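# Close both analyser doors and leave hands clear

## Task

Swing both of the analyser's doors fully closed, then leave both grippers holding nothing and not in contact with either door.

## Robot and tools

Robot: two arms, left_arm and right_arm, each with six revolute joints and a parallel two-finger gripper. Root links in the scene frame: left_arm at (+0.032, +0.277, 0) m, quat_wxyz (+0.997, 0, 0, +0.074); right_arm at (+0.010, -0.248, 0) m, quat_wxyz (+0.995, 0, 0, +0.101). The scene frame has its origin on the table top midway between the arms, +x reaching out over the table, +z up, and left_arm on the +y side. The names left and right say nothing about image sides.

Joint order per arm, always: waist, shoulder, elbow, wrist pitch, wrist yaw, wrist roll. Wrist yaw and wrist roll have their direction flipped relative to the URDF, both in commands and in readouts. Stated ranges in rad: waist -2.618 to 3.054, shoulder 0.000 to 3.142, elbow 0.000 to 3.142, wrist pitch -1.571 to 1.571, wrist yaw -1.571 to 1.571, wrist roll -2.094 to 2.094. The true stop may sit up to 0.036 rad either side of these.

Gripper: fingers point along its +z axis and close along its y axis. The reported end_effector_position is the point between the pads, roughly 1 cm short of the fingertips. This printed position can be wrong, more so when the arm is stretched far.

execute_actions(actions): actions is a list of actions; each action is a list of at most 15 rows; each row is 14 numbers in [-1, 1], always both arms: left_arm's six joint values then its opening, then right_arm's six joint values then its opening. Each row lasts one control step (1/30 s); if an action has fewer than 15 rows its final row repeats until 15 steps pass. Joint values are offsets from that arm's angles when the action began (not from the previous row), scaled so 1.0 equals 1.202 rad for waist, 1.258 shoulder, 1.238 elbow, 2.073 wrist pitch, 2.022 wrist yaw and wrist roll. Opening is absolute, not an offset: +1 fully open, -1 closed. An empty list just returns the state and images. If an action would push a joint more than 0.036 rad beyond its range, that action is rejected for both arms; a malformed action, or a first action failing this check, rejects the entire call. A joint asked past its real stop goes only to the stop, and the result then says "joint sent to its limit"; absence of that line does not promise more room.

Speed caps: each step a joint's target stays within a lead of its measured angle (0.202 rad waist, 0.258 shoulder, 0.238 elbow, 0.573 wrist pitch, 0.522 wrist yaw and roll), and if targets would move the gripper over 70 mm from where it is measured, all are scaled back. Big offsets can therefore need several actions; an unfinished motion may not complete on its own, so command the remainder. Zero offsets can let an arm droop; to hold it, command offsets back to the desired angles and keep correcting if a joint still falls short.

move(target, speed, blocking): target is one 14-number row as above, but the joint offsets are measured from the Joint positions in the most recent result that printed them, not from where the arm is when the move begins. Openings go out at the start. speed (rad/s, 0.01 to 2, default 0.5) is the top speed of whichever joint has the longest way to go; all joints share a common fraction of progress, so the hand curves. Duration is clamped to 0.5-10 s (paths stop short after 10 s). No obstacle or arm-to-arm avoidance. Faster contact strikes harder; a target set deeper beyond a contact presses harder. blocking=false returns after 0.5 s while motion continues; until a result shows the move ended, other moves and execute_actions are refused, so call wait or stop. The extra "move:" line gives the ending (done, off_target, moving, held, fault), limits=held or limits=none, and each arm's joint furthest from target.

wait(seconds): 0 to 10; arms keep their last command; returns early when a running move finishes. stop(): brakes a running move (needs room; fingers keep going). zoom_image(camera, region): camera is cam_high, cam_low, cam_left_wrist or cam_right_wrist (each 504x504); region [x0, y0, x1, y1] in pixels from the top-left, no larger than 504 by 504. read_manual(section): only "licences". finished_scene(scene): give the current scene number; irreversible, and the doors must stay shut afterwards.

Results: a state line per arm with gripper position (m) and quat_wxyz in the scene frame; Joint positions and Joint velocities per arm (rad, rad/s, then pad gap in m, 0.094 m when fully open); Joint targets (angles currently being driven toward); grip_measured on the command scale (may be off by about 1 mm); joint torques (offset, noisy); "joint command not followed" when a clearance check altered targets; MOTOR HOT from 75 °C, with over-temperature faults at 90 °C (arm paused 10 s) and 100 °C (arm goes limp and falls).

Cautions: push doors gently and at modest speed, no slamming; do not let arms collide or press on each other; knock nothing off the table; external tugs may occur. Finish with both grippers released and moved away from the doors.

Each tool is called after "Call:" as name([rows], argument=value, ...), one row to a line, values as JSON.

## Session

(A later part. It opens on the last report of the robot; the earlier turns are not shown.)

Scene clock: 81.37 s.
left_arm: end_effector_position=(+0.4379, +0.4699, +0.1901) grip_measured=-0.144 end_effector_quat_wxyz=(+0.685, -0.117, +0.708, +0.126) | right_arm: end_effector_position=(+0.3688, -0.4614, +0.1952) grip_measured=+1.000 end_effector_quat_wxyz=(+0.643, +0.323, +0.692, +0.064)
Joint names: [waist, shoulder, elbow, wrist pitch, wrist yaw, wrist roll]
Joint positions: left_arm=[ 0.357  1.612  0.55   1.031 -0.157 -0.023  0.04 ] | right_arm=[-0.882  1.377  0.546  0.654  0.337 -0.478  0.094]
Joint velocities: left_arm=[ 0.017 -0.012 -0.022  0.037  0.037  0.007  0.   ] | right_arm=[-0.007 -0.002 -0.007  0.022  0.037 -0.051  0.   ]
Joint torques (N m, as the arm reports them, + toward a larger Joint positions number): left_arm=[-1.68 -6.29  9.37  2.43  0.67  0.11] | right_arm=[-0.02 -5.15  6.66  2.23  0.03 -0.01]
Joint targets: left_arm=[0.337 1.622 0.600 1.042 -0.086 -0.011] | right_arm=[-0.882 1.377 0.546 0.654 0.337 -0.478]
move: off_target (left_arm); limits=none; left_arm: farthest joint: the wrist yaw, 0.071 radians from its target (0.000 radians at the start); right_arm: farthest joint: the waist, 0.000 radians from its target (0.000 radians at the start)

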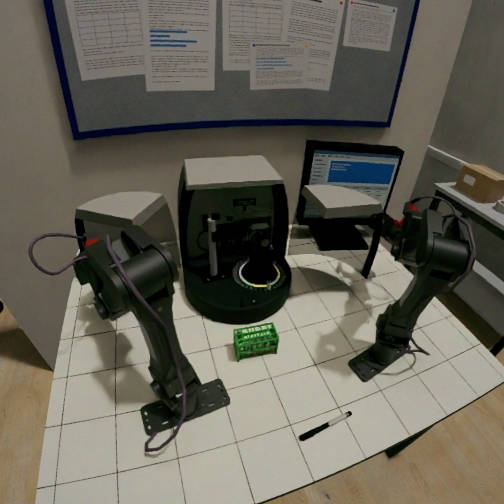

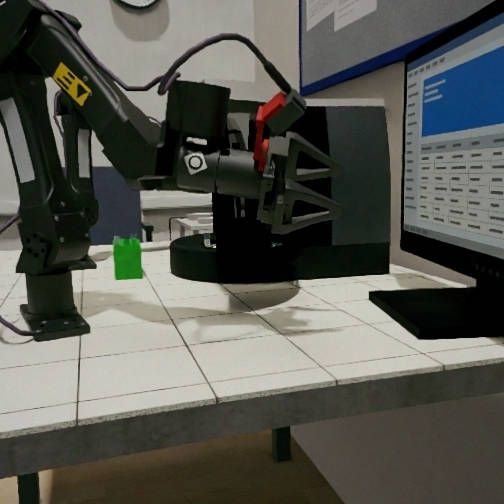

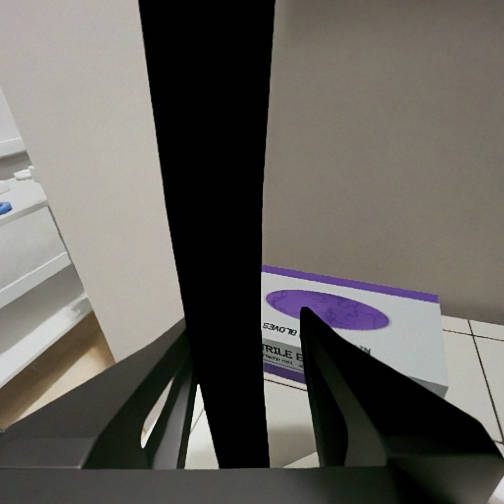

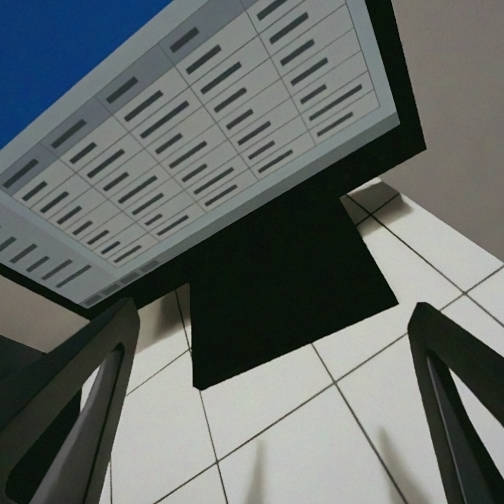

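Call:
move(target=[0,-0.05,0,0,0.07,0,0.3, 0,0,0,0,0,0,1])

Call:
move(target=[0,-0.25,-0.05,-0.1,0,0,-1, 0,0,0,0,0,0,1])

Call:
move(target=[0.4,0,0,0,-0.3,0,-1, 0,0,0,0,0,0,1])

Scene clock: 101.83 s.
left_arm: end_effector_position=(+0.4320, +0.4780, +0.1972) grip_measured=+0.298 end_effector_quat_wxyz=(+0.682, -0.138, +0.703, +0.150) | right_arm: end_effector_position=(+0.3688, -0.4614, +0.1952) grip_measured=+1.000 end_effector_quat_wxyz=(+0.643, +0.323, +0.692, +0.064)
Joint names: [waist, shoulder, elbow, wrist pitch, wrist yaw, wrist roll]
Joint positions: left_arm=[ 0.351  1.579  0.55   1.003 -0.088 -0.024  0.061] | right_arm=[-0.882  1.377  0.546  0.654  0.337 -0.478  0.094]
Joint velocities: left_arm=[-0.002 -0.022  0.002 -0.037 -0.022 -0.037  0.   ] | right_arm=[-0.012  0.017  0.007 -0.022  0.007  0.022  0.   ]
Joint torques (N m, as the arm reports them, + toward a larger Joint positions number): left_arm=[ 0.44 -9.17  5.65  2.62  0.69 -0.01] | right_arm=[ 0.   -5.15  6.66  2.24  0.04 -0.01]
Joint targets: left_arm=[0.357 1.549 0.550 1.030 -0.016 -0.023] | right_arm=[-0.882 1.377 0.546 0.654 0.337 -0.478]
move: off_target (left_arm); limits=none; left_arm: farthest joint: the wrist yaw, 0.072 radians from its target (0.142 radians at the start); right_arm: farthest joint: the waist, 0.000 radians from its target (0.000 radians at the start)

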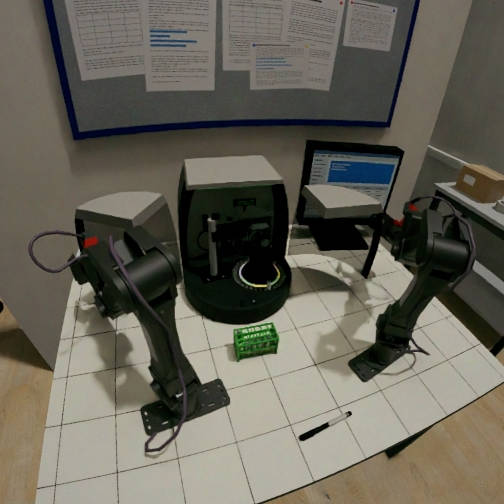

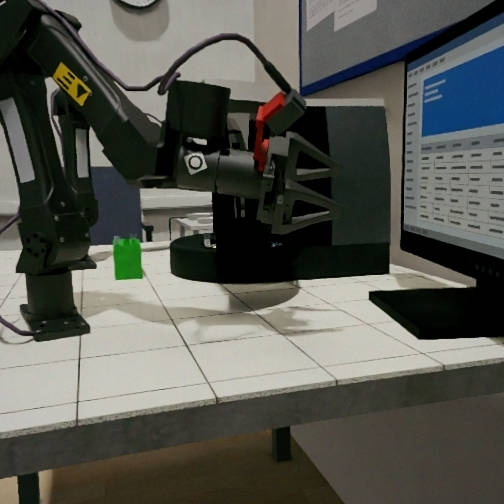

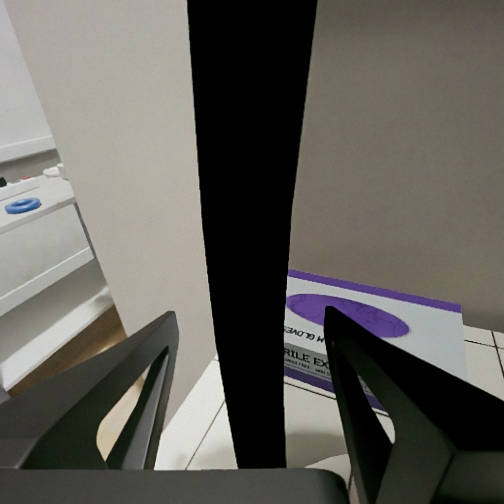

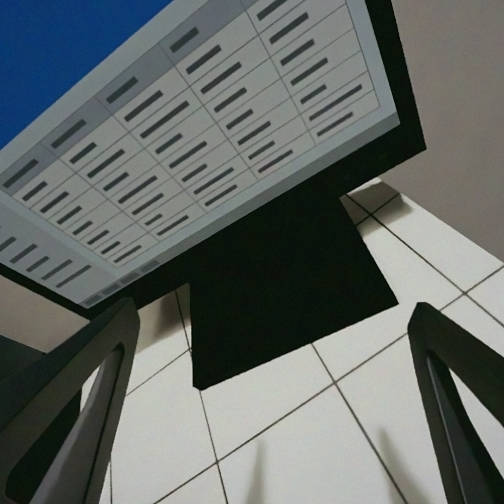

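Scene clock: 103.23 s.
left_arm: end_effector_position=(+0.3924, +0.4621, +0.2301) grip_measured=-0.991 end_effector_quat_wxyz=(+0.680, -0.142, +0.702, +0.160) | right_arm: end_effector_position=(+0.3688, -0.4614, +0.1952) grip_measured=+1.000 end_effector_quat_wxyz=(+0.643, +0.323, +0.692, +0.064)
Joint names: [waist, shoulder, elbow, wrist pitch, wrist yaw, wrist roll]
Joint positions: left_arm=[ 0.359  1.28   0.474  0.781 -0.077 -0.033  0.   ] | right_arm=[-0.882  1.377  0.546  0.654  0.337 -0.478  0.094]
Joint velocities: left_arm=[-0.007  0.002  0.002 -0.066  0.022  0.007 -0.   ] | right_arm=[-0.007 -0.027  0.007  0.066 -0.007  0.037  0.   ]
Joint torques (N m, as the arm reports them, + toward a larger Joint positions number): left_arm=[-0.65 -5.93  7.56  2.47 -0.07  0.07] | right_arm=[-0.02 -5.16  6.66  2.24  0.03 -0.01]
Joint targets: left_arm=[0.351 1.265 0.488 0.796 -0.088 -0.024] | right_arm=[-0.882 1.377 0.546 0.654 0.337 -0.478]
move: done; limits=none; left_arm: farthest joint: the shoulder, 0.016 radians from its target (0.315 radians at the start); right_arm: farthest joint: the waist, 0.000 radians from its target (0.000 radians at the start)

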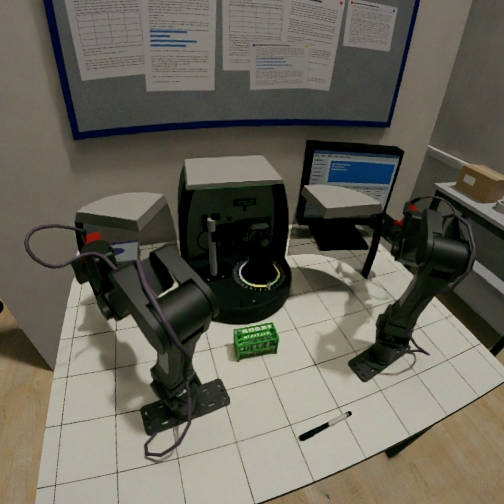

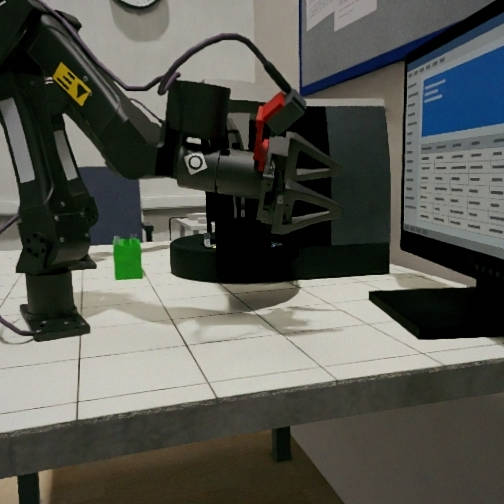

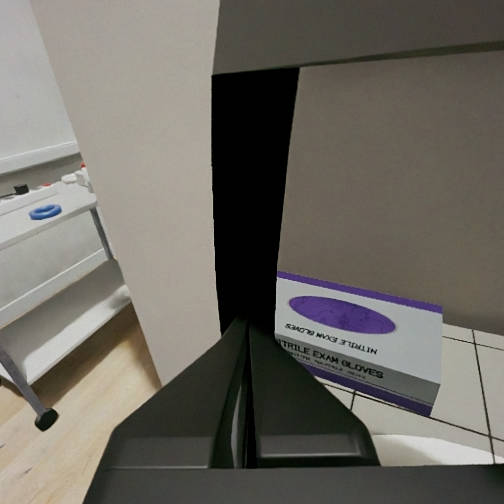

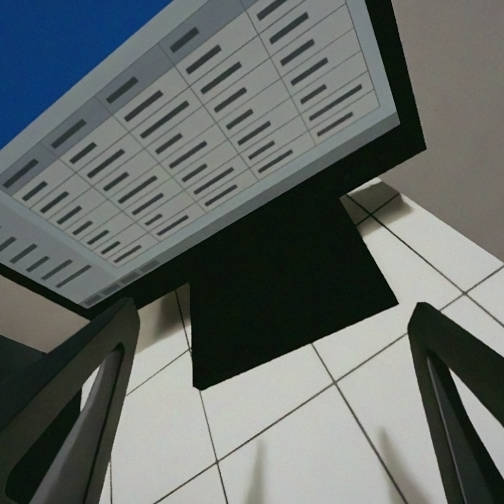

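Scene clock: 105.23 s.
left_arm: end_effector_position=(+0.3276, +0.5202, +0.2311) grip_measured=-0.991 end_effector_quat_wxyz=(+0.691, -0.103, +0.707, +0.113) | right_arm: end_effector_position=(+0.3688, -0.4614, +0.1952) grip_measured=+1.000 end_effector_quat_wxyz=(+0.643, +0.323, +0.692, +0.064)
Joint names: [waist, shoulder, elbow, wrist pitch, wrist yaw, wrist roll]
Joint positions: left_arm=[ 0.833  1.28   0.474  0.781 -0.673 -0.033  0.   ] | right_arm=[-0.882  1.377  0.546  0.654  0.337 -0.478  0.094]
Joint velocities: left_arm=[ 0.002 -0.007 -0.017  0.022  0.051 -0.037 -0.001] | right_arm=[-0.007  0.017 -0.007  0.007  0.007 -0.007  0.   ]
Joint torques (N m, as the arm reports them, + toward a larger Joint positions number): left_arm=[ 0.58 -4.52  6.4   2.13 -0.14 -0.01] | right_arm=[-0.01 -5.16  6.66  2.24  0.03 -0.01]
Joint targets: left_arm=[0.840 1.280 0.474 0.781 -0.684 -0.033] | right_arm=[-0.882 1.377 0.546 0.654 0.337 -0.478]
move: done; limits=none; left_arm: farthest joint: the wrist yaw, 0.011 radians from its target (0.607 radians at the start); right_arm: farthest joint: the waist, 0.000 radians from its target (0.000 radians at the start)

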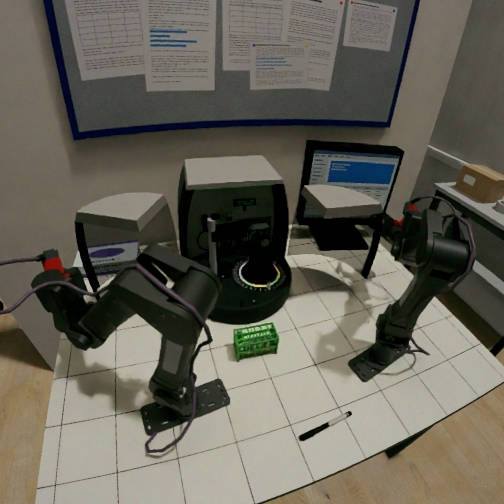

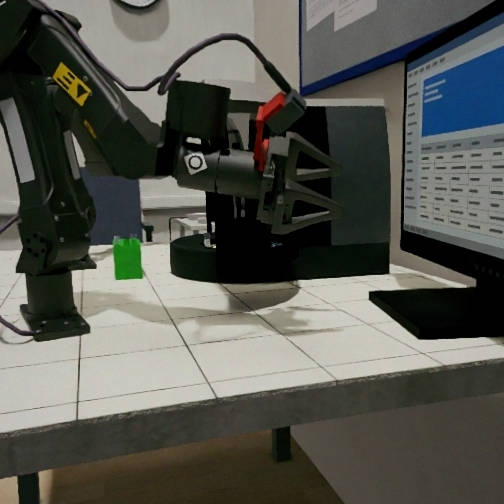

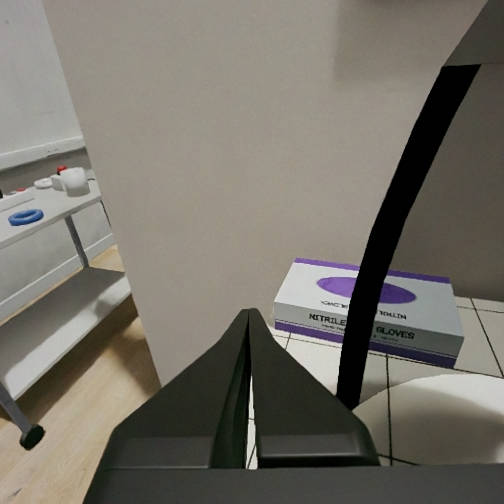

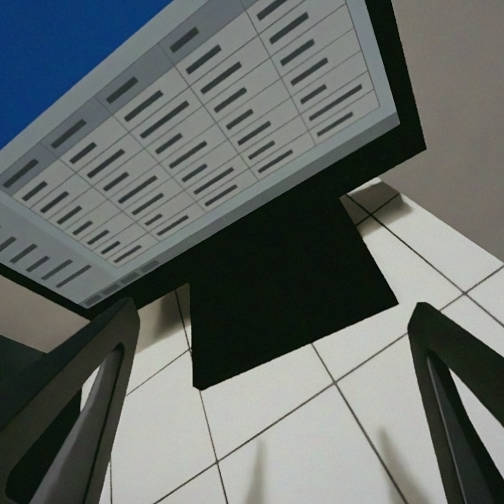

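Call:
move(target=[-0.03,0.6,0.61,0.04,-0.16,0,-1, 0,0,0,0,0,0,1])

Call:
move(target=[-0.14,0,0.03,0,0,0,-1, 0,0,0,0,0,0,1], speed=0.3)

Scene clock: 113.97 s.
left_arm: end_effector_position=(+0.4504, +0.6107, +0.2140) grip_measured=-0.991 end_effector_quat_wxyz=(+0.709, +0.026, +0.705, +0.003) | right_arm: end_effector_position=(+0.3688, -0.4614, +0.1952) grip_measured=+1.000 end_effector_quat_wxyz=(+0.643, +0.323, +0.692, +0.064)
Joint names: [waist, shoulder, elbow, wrist pitch, wrist yaw, wrist roll]
Joint positions: left_arm=[ 0.805  2.034  1.193  0.851 -0.986 -0.033  0.   ] | right_arm=[-0.882  1.377  0.546  0.654  0.337 -0.478  0.094]
Joint velocities: left_arm=[-0.012 -0.017  0.002 -0.007 -0.095  0.066  0.001] | right_arm=[-0.022 -0.012 -0.007  0.022  0.022 -0.051  0.   ]
Joint torques (N m, as the arm reports them, + toward a larger Joint positions number): left_arm=[ -0.71 -11.58   8.94   2.14  -0.09  -0.02] | right_arm=[-0.02 -5.17  6.65  2.24  0.03 -0.01]
Joint targets: left_arm=[0.797 2.035 1.230 0.864 -0.996 -0.033] | right_arm=[-0.882 1.377 0.546 0.654 0.337 -0.478]
move: off_target (left_arm); limits=none; left_arm: farthest joint: the elbow, 0.036 radians from its target (0.755 radians at the start); right_arm: farthest joint: the waist, 0.000 radians from its target (0.000 radians at the start)

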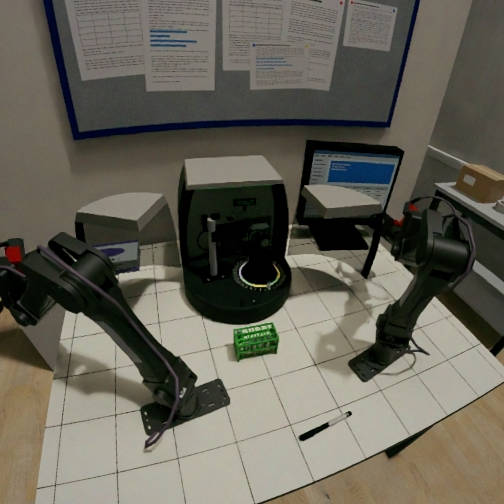

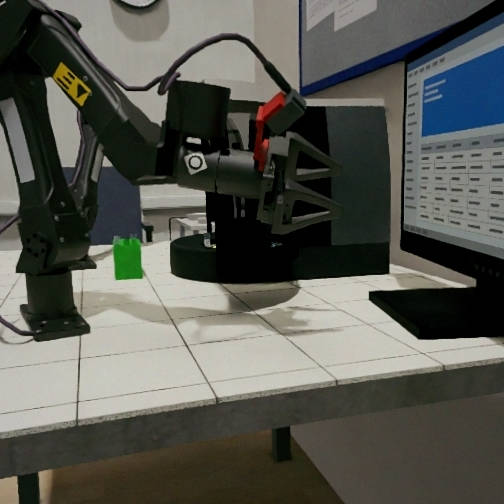

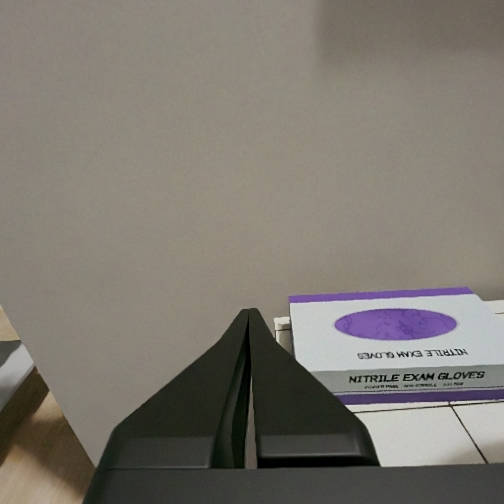

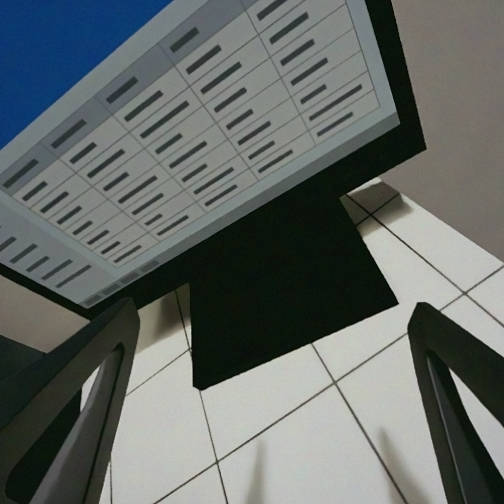

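Scene clock: 114.90 s.
left_arm: end_effector_position=(+0.5005, +0.5357, +0.2140) grip_measured=-0.991 end_effector_quat_wxyz=(+0.707, +0.086, +0.700, -0.056) | right_arm: end_effector_position=(+0.3688, -0.4614, +0.1952) grip_measured=+1.000 end_effector_quat_wxyz=(+0.643, +0.323, +0.692, +0.064)
Joint names: [waist, shoulder, elbow, wrist pitch, wrist yaw, wrist roll]
Joint positions: left_arm=[ 0.637  2.034  1.193  0.851 -0.986 -0.033  0.   ] | right_arm=[-0.882  1.377  0.546  0.654  0.337 -0.478  0.094]
Joint velocities: left_arm=[ 0.002 -0.002  0.002 -0.037 -0.095 -0.007 -0.001] | right_arm=[-0.002 -0.012  0.022  0.037 -0.022  0.037  0.   ]
Joint torques (N m, as the arm reports them, + toward a larger Joint positions number): left_arm=[  0.1  -11.72   9.02   1.94   0.01  -0.01] | right_arm=[-0.02 -5.15  6.64  2.23  0.03  0.  ]
Joint targets: left_arm=[0.637 2.034 1.230 0.851 -0.986 -0.033] | right_arm=[-0.882 1.377 0.546 0.654 0.337 -0.478]
move: off_target (left_arm); limits=none; left_arm: farthest joint: the elbow, 0.037 radians from its target (0.037 radians at the start); right_arm: farthest joint: the waist, 0.000 radians from its target (0.000 radians at the start)

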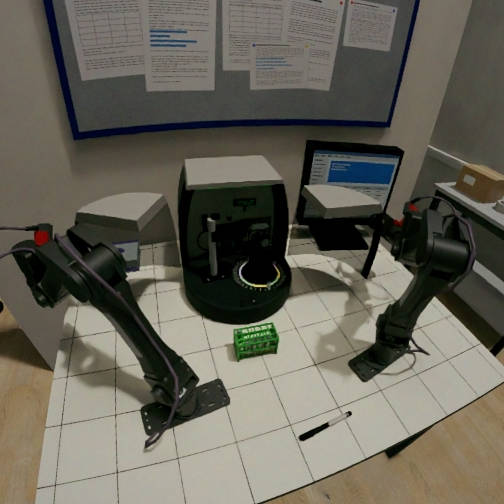

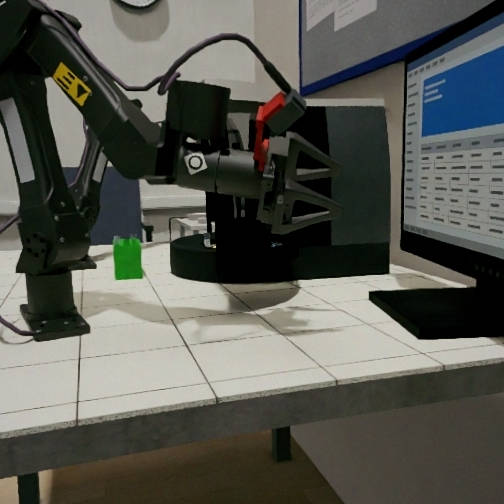

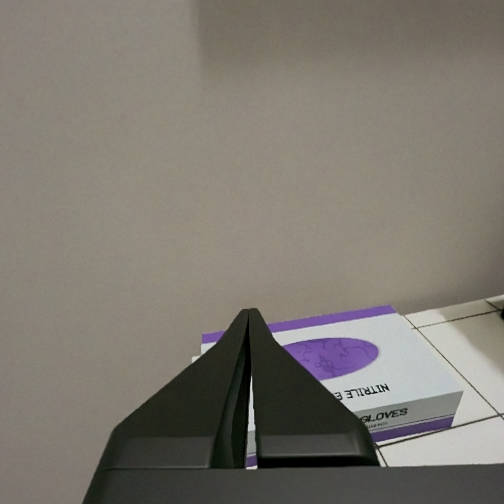

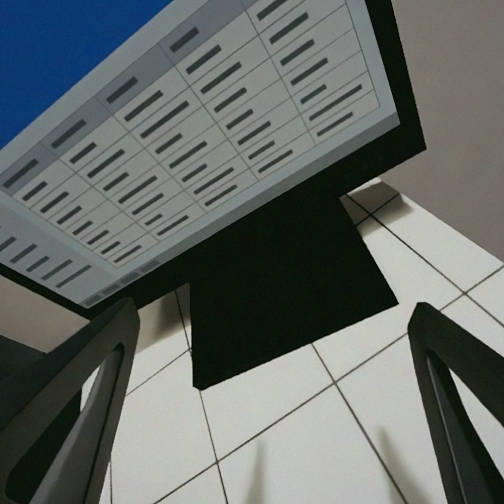

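Now yaw in.

Call:
move(target=[0,0,0.03,0,-0.22,0,-1, 0,0,0,0,0,0,1], speed=0.3)

Scene clock: 118.67 s.
left_arm: end_effector_position=(+0.4703, +0.4727, +0.2134) grip_measured=-0.991 end_effector_quat_wxyz=(+0.680, +0.224, +0.670, -0.195) | right_arm: end_effector_position=(+0.3688, -0.4614, +0.1952) grip_measured=+1.000 end_effector_quat_wxyz=(+0.643, +0.323, +0.692, +0.064)
Joint names: [waist, shoulder, elbow, wrist pitch, wrist yaw, wrist roll]
Joint positions: left_arm=[ 0.645  2.034  1.193  0.851 -1.395 -0.033  0.   ] | right_arm=[-0.882  1.377  0.546  0.654  0.337 -0.478  0.094]
Joint velocities: left_arm=[ 0.012  0.007 -0.002 -0.051  0.037 -0.051  0.001] | right_arm=[-0.007 -0.012  0.002 -0.037  0.007  0.051  0.   ]
Joint torques (N m, as the arm reports them, + toward a larger Joint positions number): left_arm=[ -0.61 -11.47   8.7    1.65  -0.33  -0.02] | right_arm=[ 0.   -5.16  6.66  2.24  0.03 -0.01]
Joint targets: left_arm=[0.637 2.034 1.230 0.851 -1.430 -0.033] | right_arm=[-0.882 1.377 0.546 0.654 0.337 -0.478]
move: off_target (left_arm); limits=none; left_arm: farthest joint: the elbow, 0.037 radians from its target (0.037 radians at the start); right_arm: farthest joint: the waist, 0.000 radians from its target (0.000 radians at the start)

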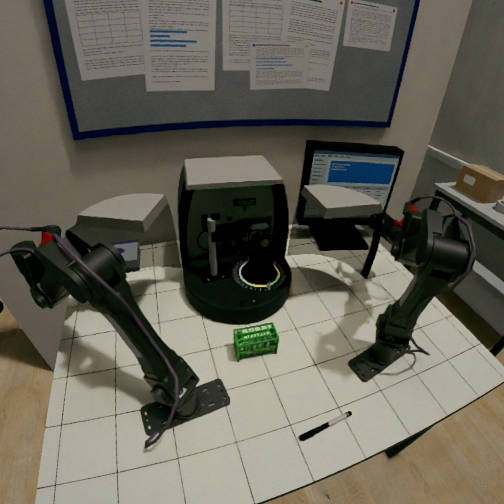

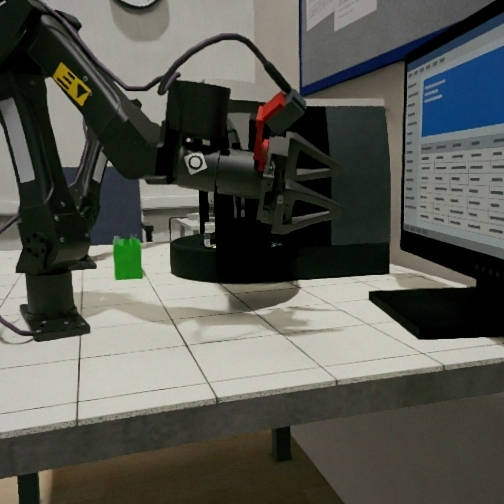

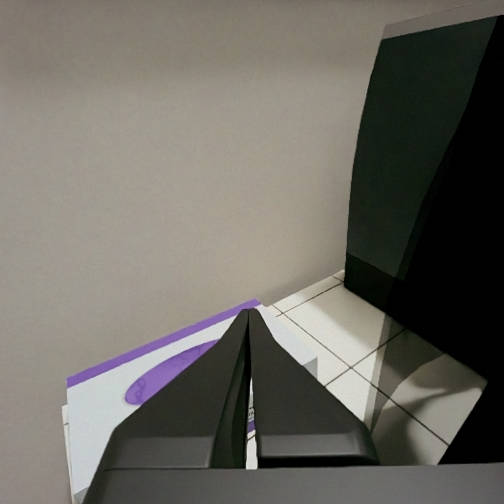

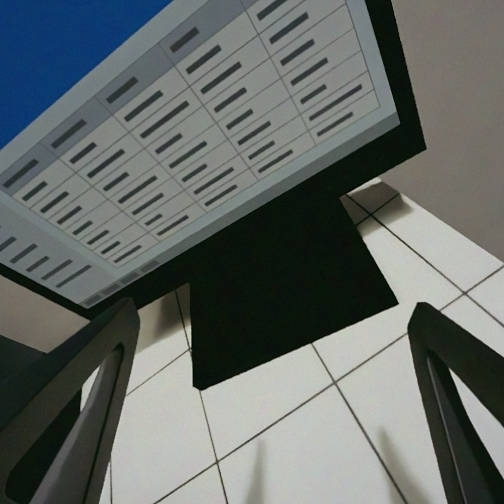

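Call:
move(target=[-0.03,-0.26,-0.35,0.07,-0.02,0,-1, 0,0,0,0,0,0,1], speed=0.2)

Scene clock: 126.77 s.
left_arm: end_effector_position=(+0.4009, +0.4567, +0.2095) grip_measured=-0.991 end_effector_quat_wxyz=(+0.689, +0.158, +0.691, -0.150) | right_arm: end_effector_position=(+0.3688, -0.4614, +0.1952) grip_measured=+1.000 end_effector_quat_wxyz=(+0.643, +0.323, +0.692, +0.064)
Joint names: [waist, shoulder, elbow, wrist pitch, wrist yaw, wrist roll]
Joint positions: left_arm=[ 0.738  1.759  0.8    0.939 -1.325 -0.029  0.   ] | right_arm=[-0.882  1.377  0.546  0.654  0.337 -0.478  0.094]
Joint velocities: left_arm=[-0.012 -0.007 -0.017 -0.066  0.037 -0.037 -0.001] | right_arm=[ 0.022  0.002  0.002 -0.007  0.022  0.007  0.   ]
Joint torques (N m, as the arm reports them, + toward a larger Joint positions number): left_arm=[-10.97 -12.62   2.25   2.38  -1.06  -0.08] | right_arm=[ 0.   -5.16  6.65  2.24  0.03 -0.01]
Joint targets: left_arm=[0.609 1.707 0.760 0.996 -1.435 -0.034] | right_arm=[-0.882 1.377 0.546 0.654 0.337 -0.478]
move: off_target (left_arm); limits=none; left_arm: farthest joint: the waist, 0.129 radians from its target (0.036 radians at the start); right_arm: farthest joint: the waist, 0.000 radians from its target (0.000 radians at the start)

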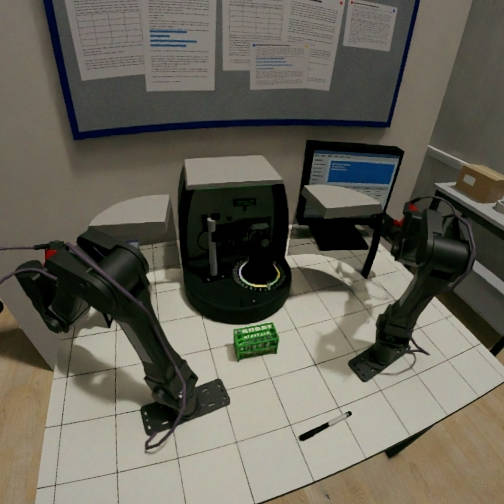

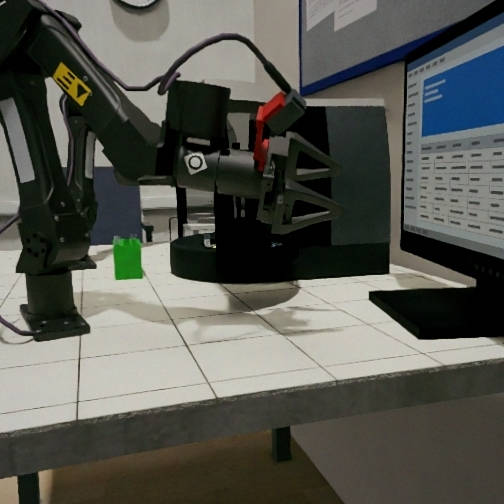

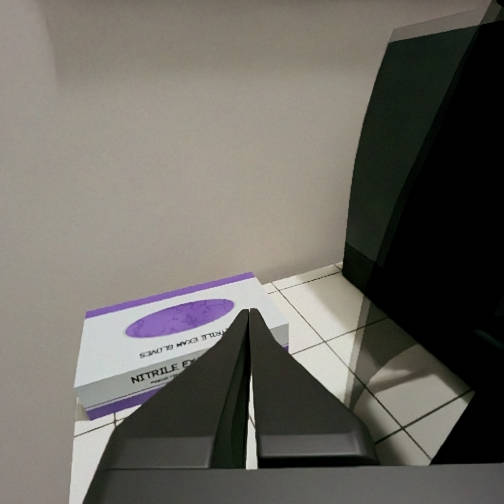

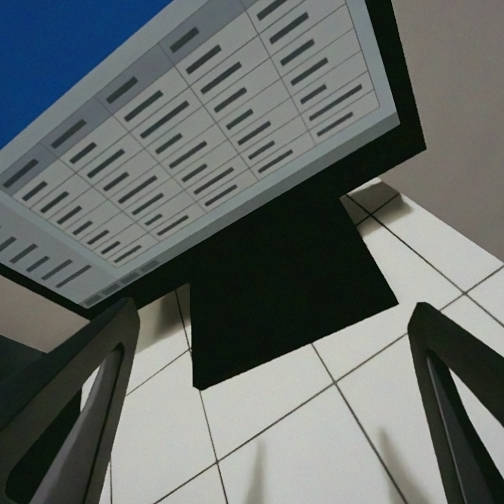

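Call:
move(target=[0.16,-0.25,-0.26,0.03,-0.03,0,-1, 0,0,0,0,0,0,1], speed=0.2)

Scene clock: 136.03 s.
left_arm: end_effector_position=(+0.3218, +0.4455, +0.2165) grip_measured=-0.991 end_effector_quat_wxyz=(+0.703, +0.123, +0.695, -0.087) | right_arm: end_effector_position=(+0.3688, -0.4614, +0.1952) grip_measured=+1.000 end_effector_quat_wxyz=(+0.643, +0.323, +0.692, +0.064)
Joint names: [waist, shoulder, elbow, wrist pitch, wrist yaw, wrist roll]
Joint positions: left_arm=[ 0.924  1.466  0.501  0.99  -1.37  -0.029  0.   ] | right_arm=[-0.882  1.377  0.546  0.654  0.337 -0.478  0.094]
Joint velocities: left_arm=[ 0.002 -0.002 -0.002 -0.051  0.037 -0.037  0.001] | right_arm=[ 0.007 -0.012 -0.007  0.007  0.022 -0.022  0.   ]
Joint torques (N m, as the arm reports them, + toward a larger Joint positions number): left_arm=[ 0.61 -7.09  3.61  1.77 -0.13 -0.02] | right_arm=[-0.01 -5.17  6.65  2.23  0.03 -0.01]
Joint targets: left_arm=[0.931 1.445 0.478 1.001 -1.385 -0.029] | right_arm=[-0.882 1.377 0.546 0.654 0.337 -0.478]
move: off_target (left_arm); limits=none; left_arm: farthest joint: the elbow, 0.023 radians from its target (0.322 radians at the start); right_arm: farthest joint: the waist, 0.000 radians from its target (0.000 radians at the start)

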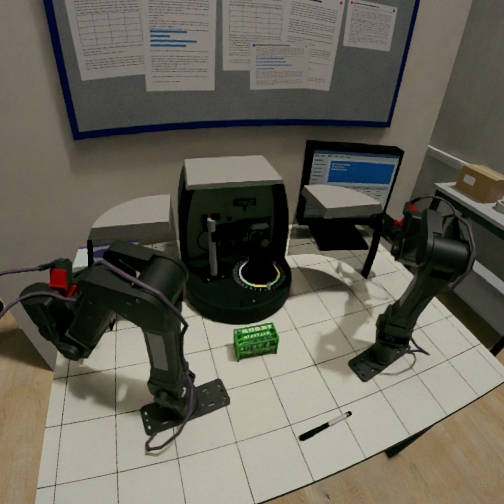

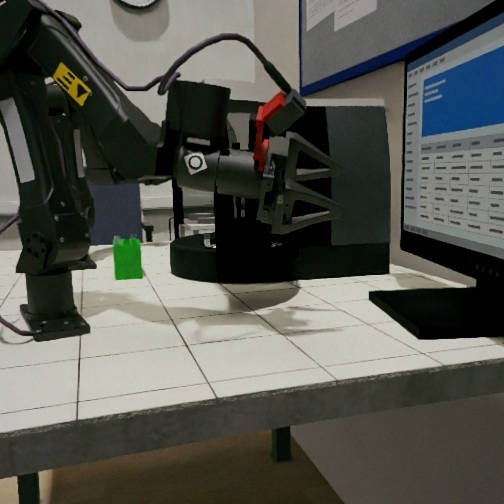

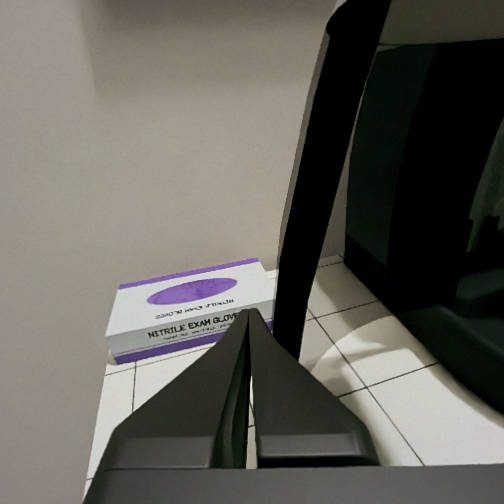

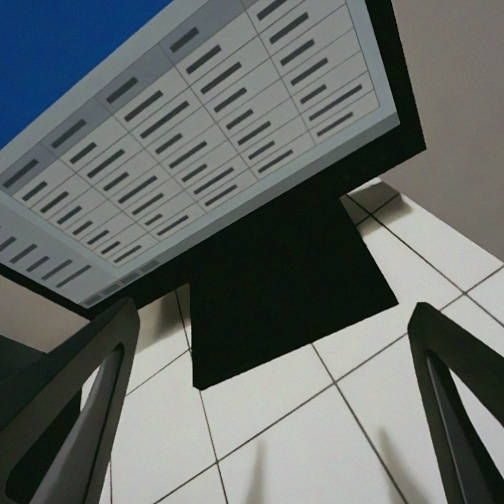

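Call:
move(target=[0.06,0.41,0.51,-0.05,0.23,0,-1, 0,0,0,0,0,0,1])

Call:
move(target=[-0.3,0,0.03,0,0,0,-1, 0,0,0,0,0,0,1])

Call:
move(target=[0,0,0.03,0,-0.3,0,-1, 0,0,0,0,0,0,1], speed=0.3)

Scene clock: 153.53 s.
left_arm: end_effector_position=(+0.3717, +0.6766, +0.2154) grip_measured=-0.991 end_effector_quat_wxyz=(+0.706, -0.060, +0.699, +0.097) | right_arm: end_effector_position=(+0.3688, -0.4614, +0.1952) grip_measured=+1.000 end_effector_quat_wxyz=(+0.643, +0.323, +0.692, +0.064)
Joint names: [waist, shoulder, elbow, wrist pitch, wrist yaw, wrist roll]
Joint positions: left_arm=[ 0.99   1.978  1.098  0.907 -0.915 -0.029  0.   ] | right_arm=[-0.882  1.377  0.546  0.654  0.337 -0.478  0.094]
Joint velocities: left_arm=[ 0.012  0.002 -0.002  0.022  0.037  0.022 -0.   ] | right_arm=[-0.007 -0.007 -0.007  0.022  0.007  0.022  0.   ]
Joint torques (N m, as the arm reports them, + toward a larger Joint positions number): left_arm=[  0.52 -10.68   8.65   1.75   0.05  -0.02] | right_arm=[-0.01 -5.17  6.66  2.23  0.03  0.  ]
Joint targets: left_arm=[0.996 1.982 1.133 0.886 -0.905 -0.029] | right_arm=[-0.882 1.377 0.546 0.654 0.337 -0.478]
move: off_target (left_arm); limits=none; left_arm: farthest joint: the elbow, 0.034 radians from its target (0.631 radians at the start); right_arm: farthest joint: the waist, 0.000 radians from its target (0.000 radians at the start)

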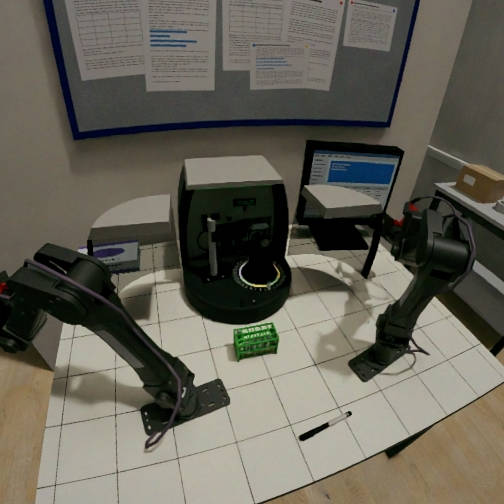

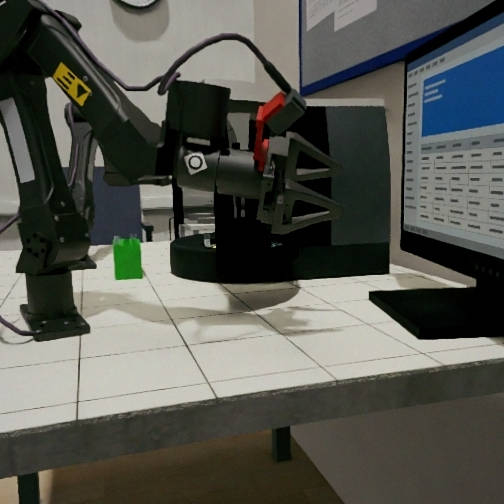

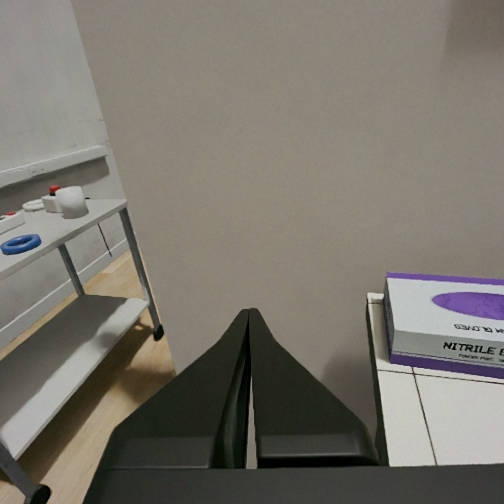

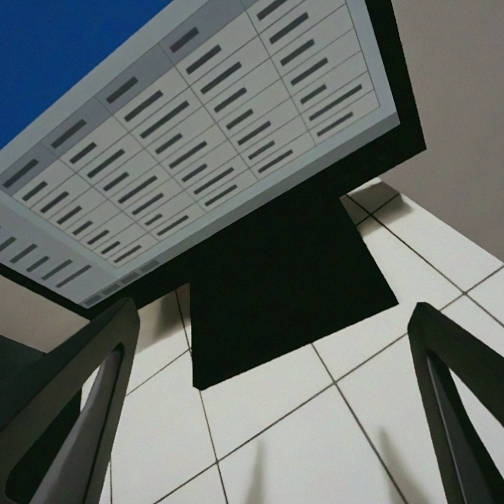

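Scene clock: 154.67 s.
left_arm: end_effector_position=(+0.4923, +0.5286, +0.2154) grip_measured=-0.991 end_effector_quat_wxyz=(+0.712, +0.068, +0.698, -0.033) | right_arm: end_effector_position=(+0.3688, -0.4614, +0.1952) grip_measured=+1.000 end_effector_quat_wxyz=(+0.643, +0.323, +0.692, +0.064)
Joint names: [waist, shoulder, elbow, wrist pitch, wrist yaw, wrist roll]
Joint positions: left_arm=[ 0.624  1.978  1.098  0.907 -0.915 -0.029  0.   ] | right_arm=[-0.882  1.377  0.546  0.654  0.337 -0.478  0.094]
Joint velocities: left_arm=[-0.012  0.002  0.002 -0.022 -0.037  0.022 -0.   ] | right_arm=[-0.002 -0.007 -0.002  0.051  0.007  0.022  0.   ]
Joint torques (N m, as the arm reports them, + toward a larger Joint positions number): left_arm=[  0.3  -11.1    8.86   2.     0.01  -0.03] | right_arm=[-0.02 -5.15  6.65  2.24  0.03 -0.01]
Joint targets: left_arm=[0.629 1.978 1.135 0.907 -0.916 -0.029] | right_arm=[-0.882 1.377 0.546 0.654 0.337 -0.478]
move: off_target (left_arm); limits=none; left_arm: farthest joint: the elbow, 0.037 radians from its target (0.037 radians at the start); right_arm: farthest joint: the waist, 0.000 radians from its target (0.000 radians at the start)

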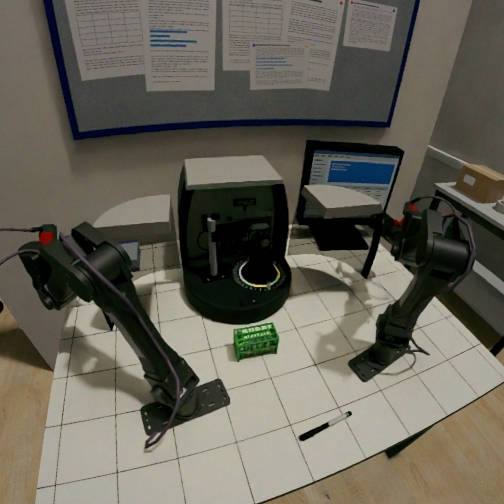

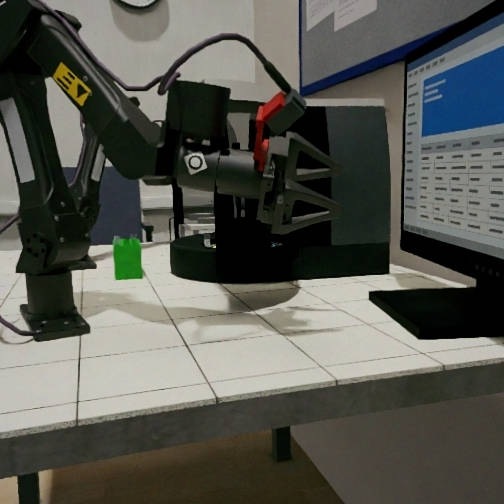

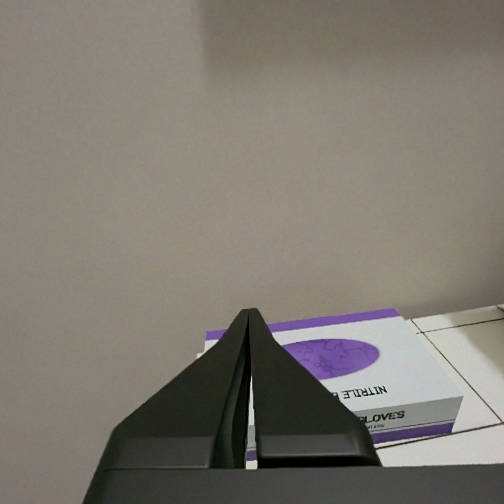

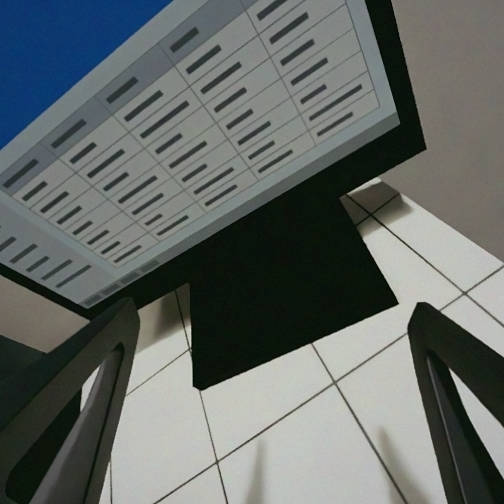

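Scene clock: 157.37 s.
left_arm: end_effector_position=(+0.4475, +0.4340, +0.2127) grip_measured=-0.991 end_effector_quat_wxyz=(+0.667, +0.274, +0.651, -0.237) | right_arm: end_effector_position=(+0.3688, -0.4614, +0.1952) grip_measured=+1.000 end_effector_quat_wxyz=(+0.643, +0.323, +0.692, +0.064)
Joint names: [waist, shoulder, elbow, wrist pitch, wrist yaw, wrist roll]
Joint positions: left_arm=[ 0.624  1.978  1.098  0.907 -1.511 -0.029  0.   ] | right_arm=[-0.882  1.377  0.546  0.654  0.337 -0.478  0.094]
Joint velocities: left_arm=[-0.007 -0.002 -0.002 -0.095 -0.007  0.007 -0.   ] | right_arm=[-0.022 -0.002 -0.007  0.051  0.022  0.007  0.   ]
Joint torques (N m, as the arm reports them, + toward a larger Joint positions number): left_arm=[  0.03 -10.78   8.48   1.56  -0.06  -0.02] | right_arm=[ 0.   -5.18  6.66  2.23  0.03 -0.01]
Joint targets: left_arm=[0.624 1.978 1.135 0.907 -1.522 -0.029] | right_arm=[-0.882 1.377 0.546 0.654 0.337 -0.478]
move: off_target (left_arm); limits=none; left_arm: farthest joint: the elbow, 0.037 radians from its target (0.037 radians at the start); right_arm: farthest joint: the waist, 0.000 radians from its target (0.000 radians at the start)

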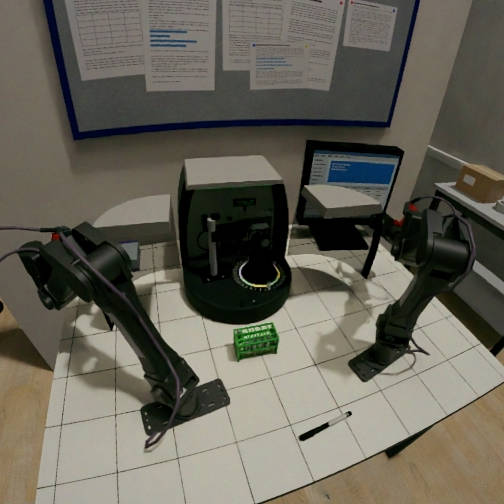

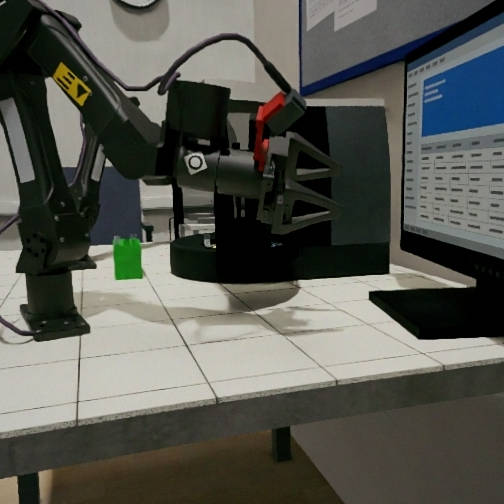

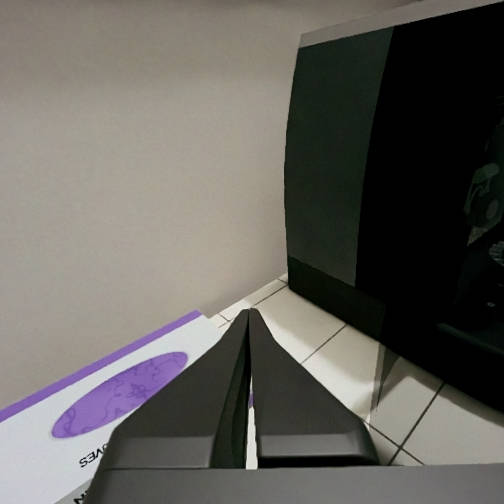

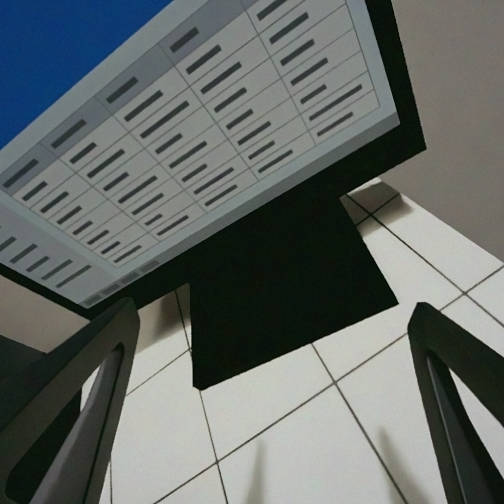

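Call:
move(target=[0,-0.285,-0.36,0.045,0,0,-1, 0,0,0,0,0,0,1], speed=0.2)

Scene clock: 163.10 s.
left_arm: end_effector_position=(+0.3762, +0.3646, +0.2168) grip_measured=-0.991 end_effector_quat_wxyz=(+0.666, +0.273, +0.652, -0.238) | right_arm: end_effector_position=(+0.3688, -0.4614, +0.1952) grip_measured=+1.000 end_effector_quat_wxyz=(+0.643, +0.323, +0.692, +0.064)
Joint names: [waist, shoulder, elbow, wrist pitch, wrist yaw, wrist roll]
Joint positions: left_arm=[ 0.624  1.64   0.676  0.989 -1.511 -0.029  0.   ] | right_arm=[-0.882  1.377  0.546  0.654  0.337 -0.478  0.094]
Joint velocities: left_arm=[ 0.002 -0.007  0.007  0.037  0.022 -0.037 -0.001] | right_arm=[-0.022 -0.002 -0.012 -0.037  0.037 -0.007  0.   ]
Joint torques (N m, as the arm reports them, + toward a larger Joint positions number): left_arm=[ 0.04 -8.78  3.45  1.7   0.02 -0.02] | right_arm=[-0.01 -5.16  6.66  2.24  0.04 -0.02]
Joint targets: left_arm=[0.624 1.619 0.652 1.000 -1.511 -0.029] | right_arm=[-0.882 1.377 0.546 0.654 0.337 -0.478]
move: off_target (left_arm); limits=none; left_arm: farthest joint: the elbow, 0.023 radians from its target (0.446 radians at the start); right_arm: farthest joint: the waist, 0.000 radians from its target (0.000 radians at the start)

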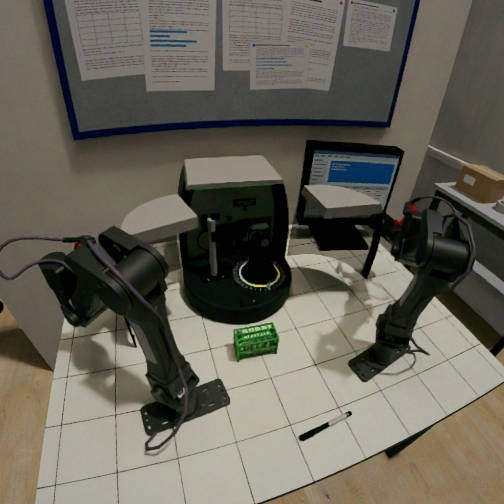

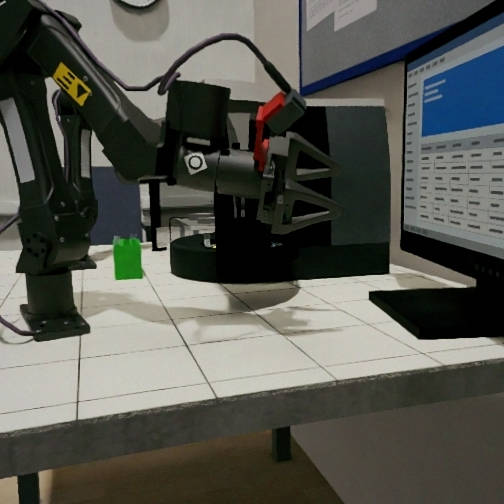

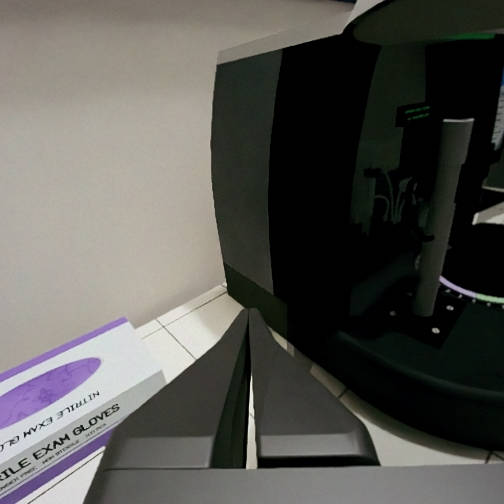

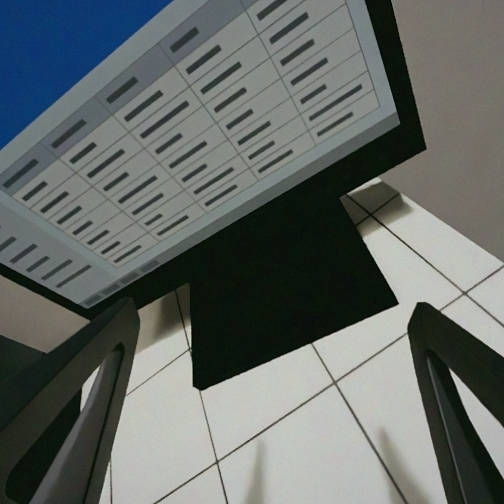

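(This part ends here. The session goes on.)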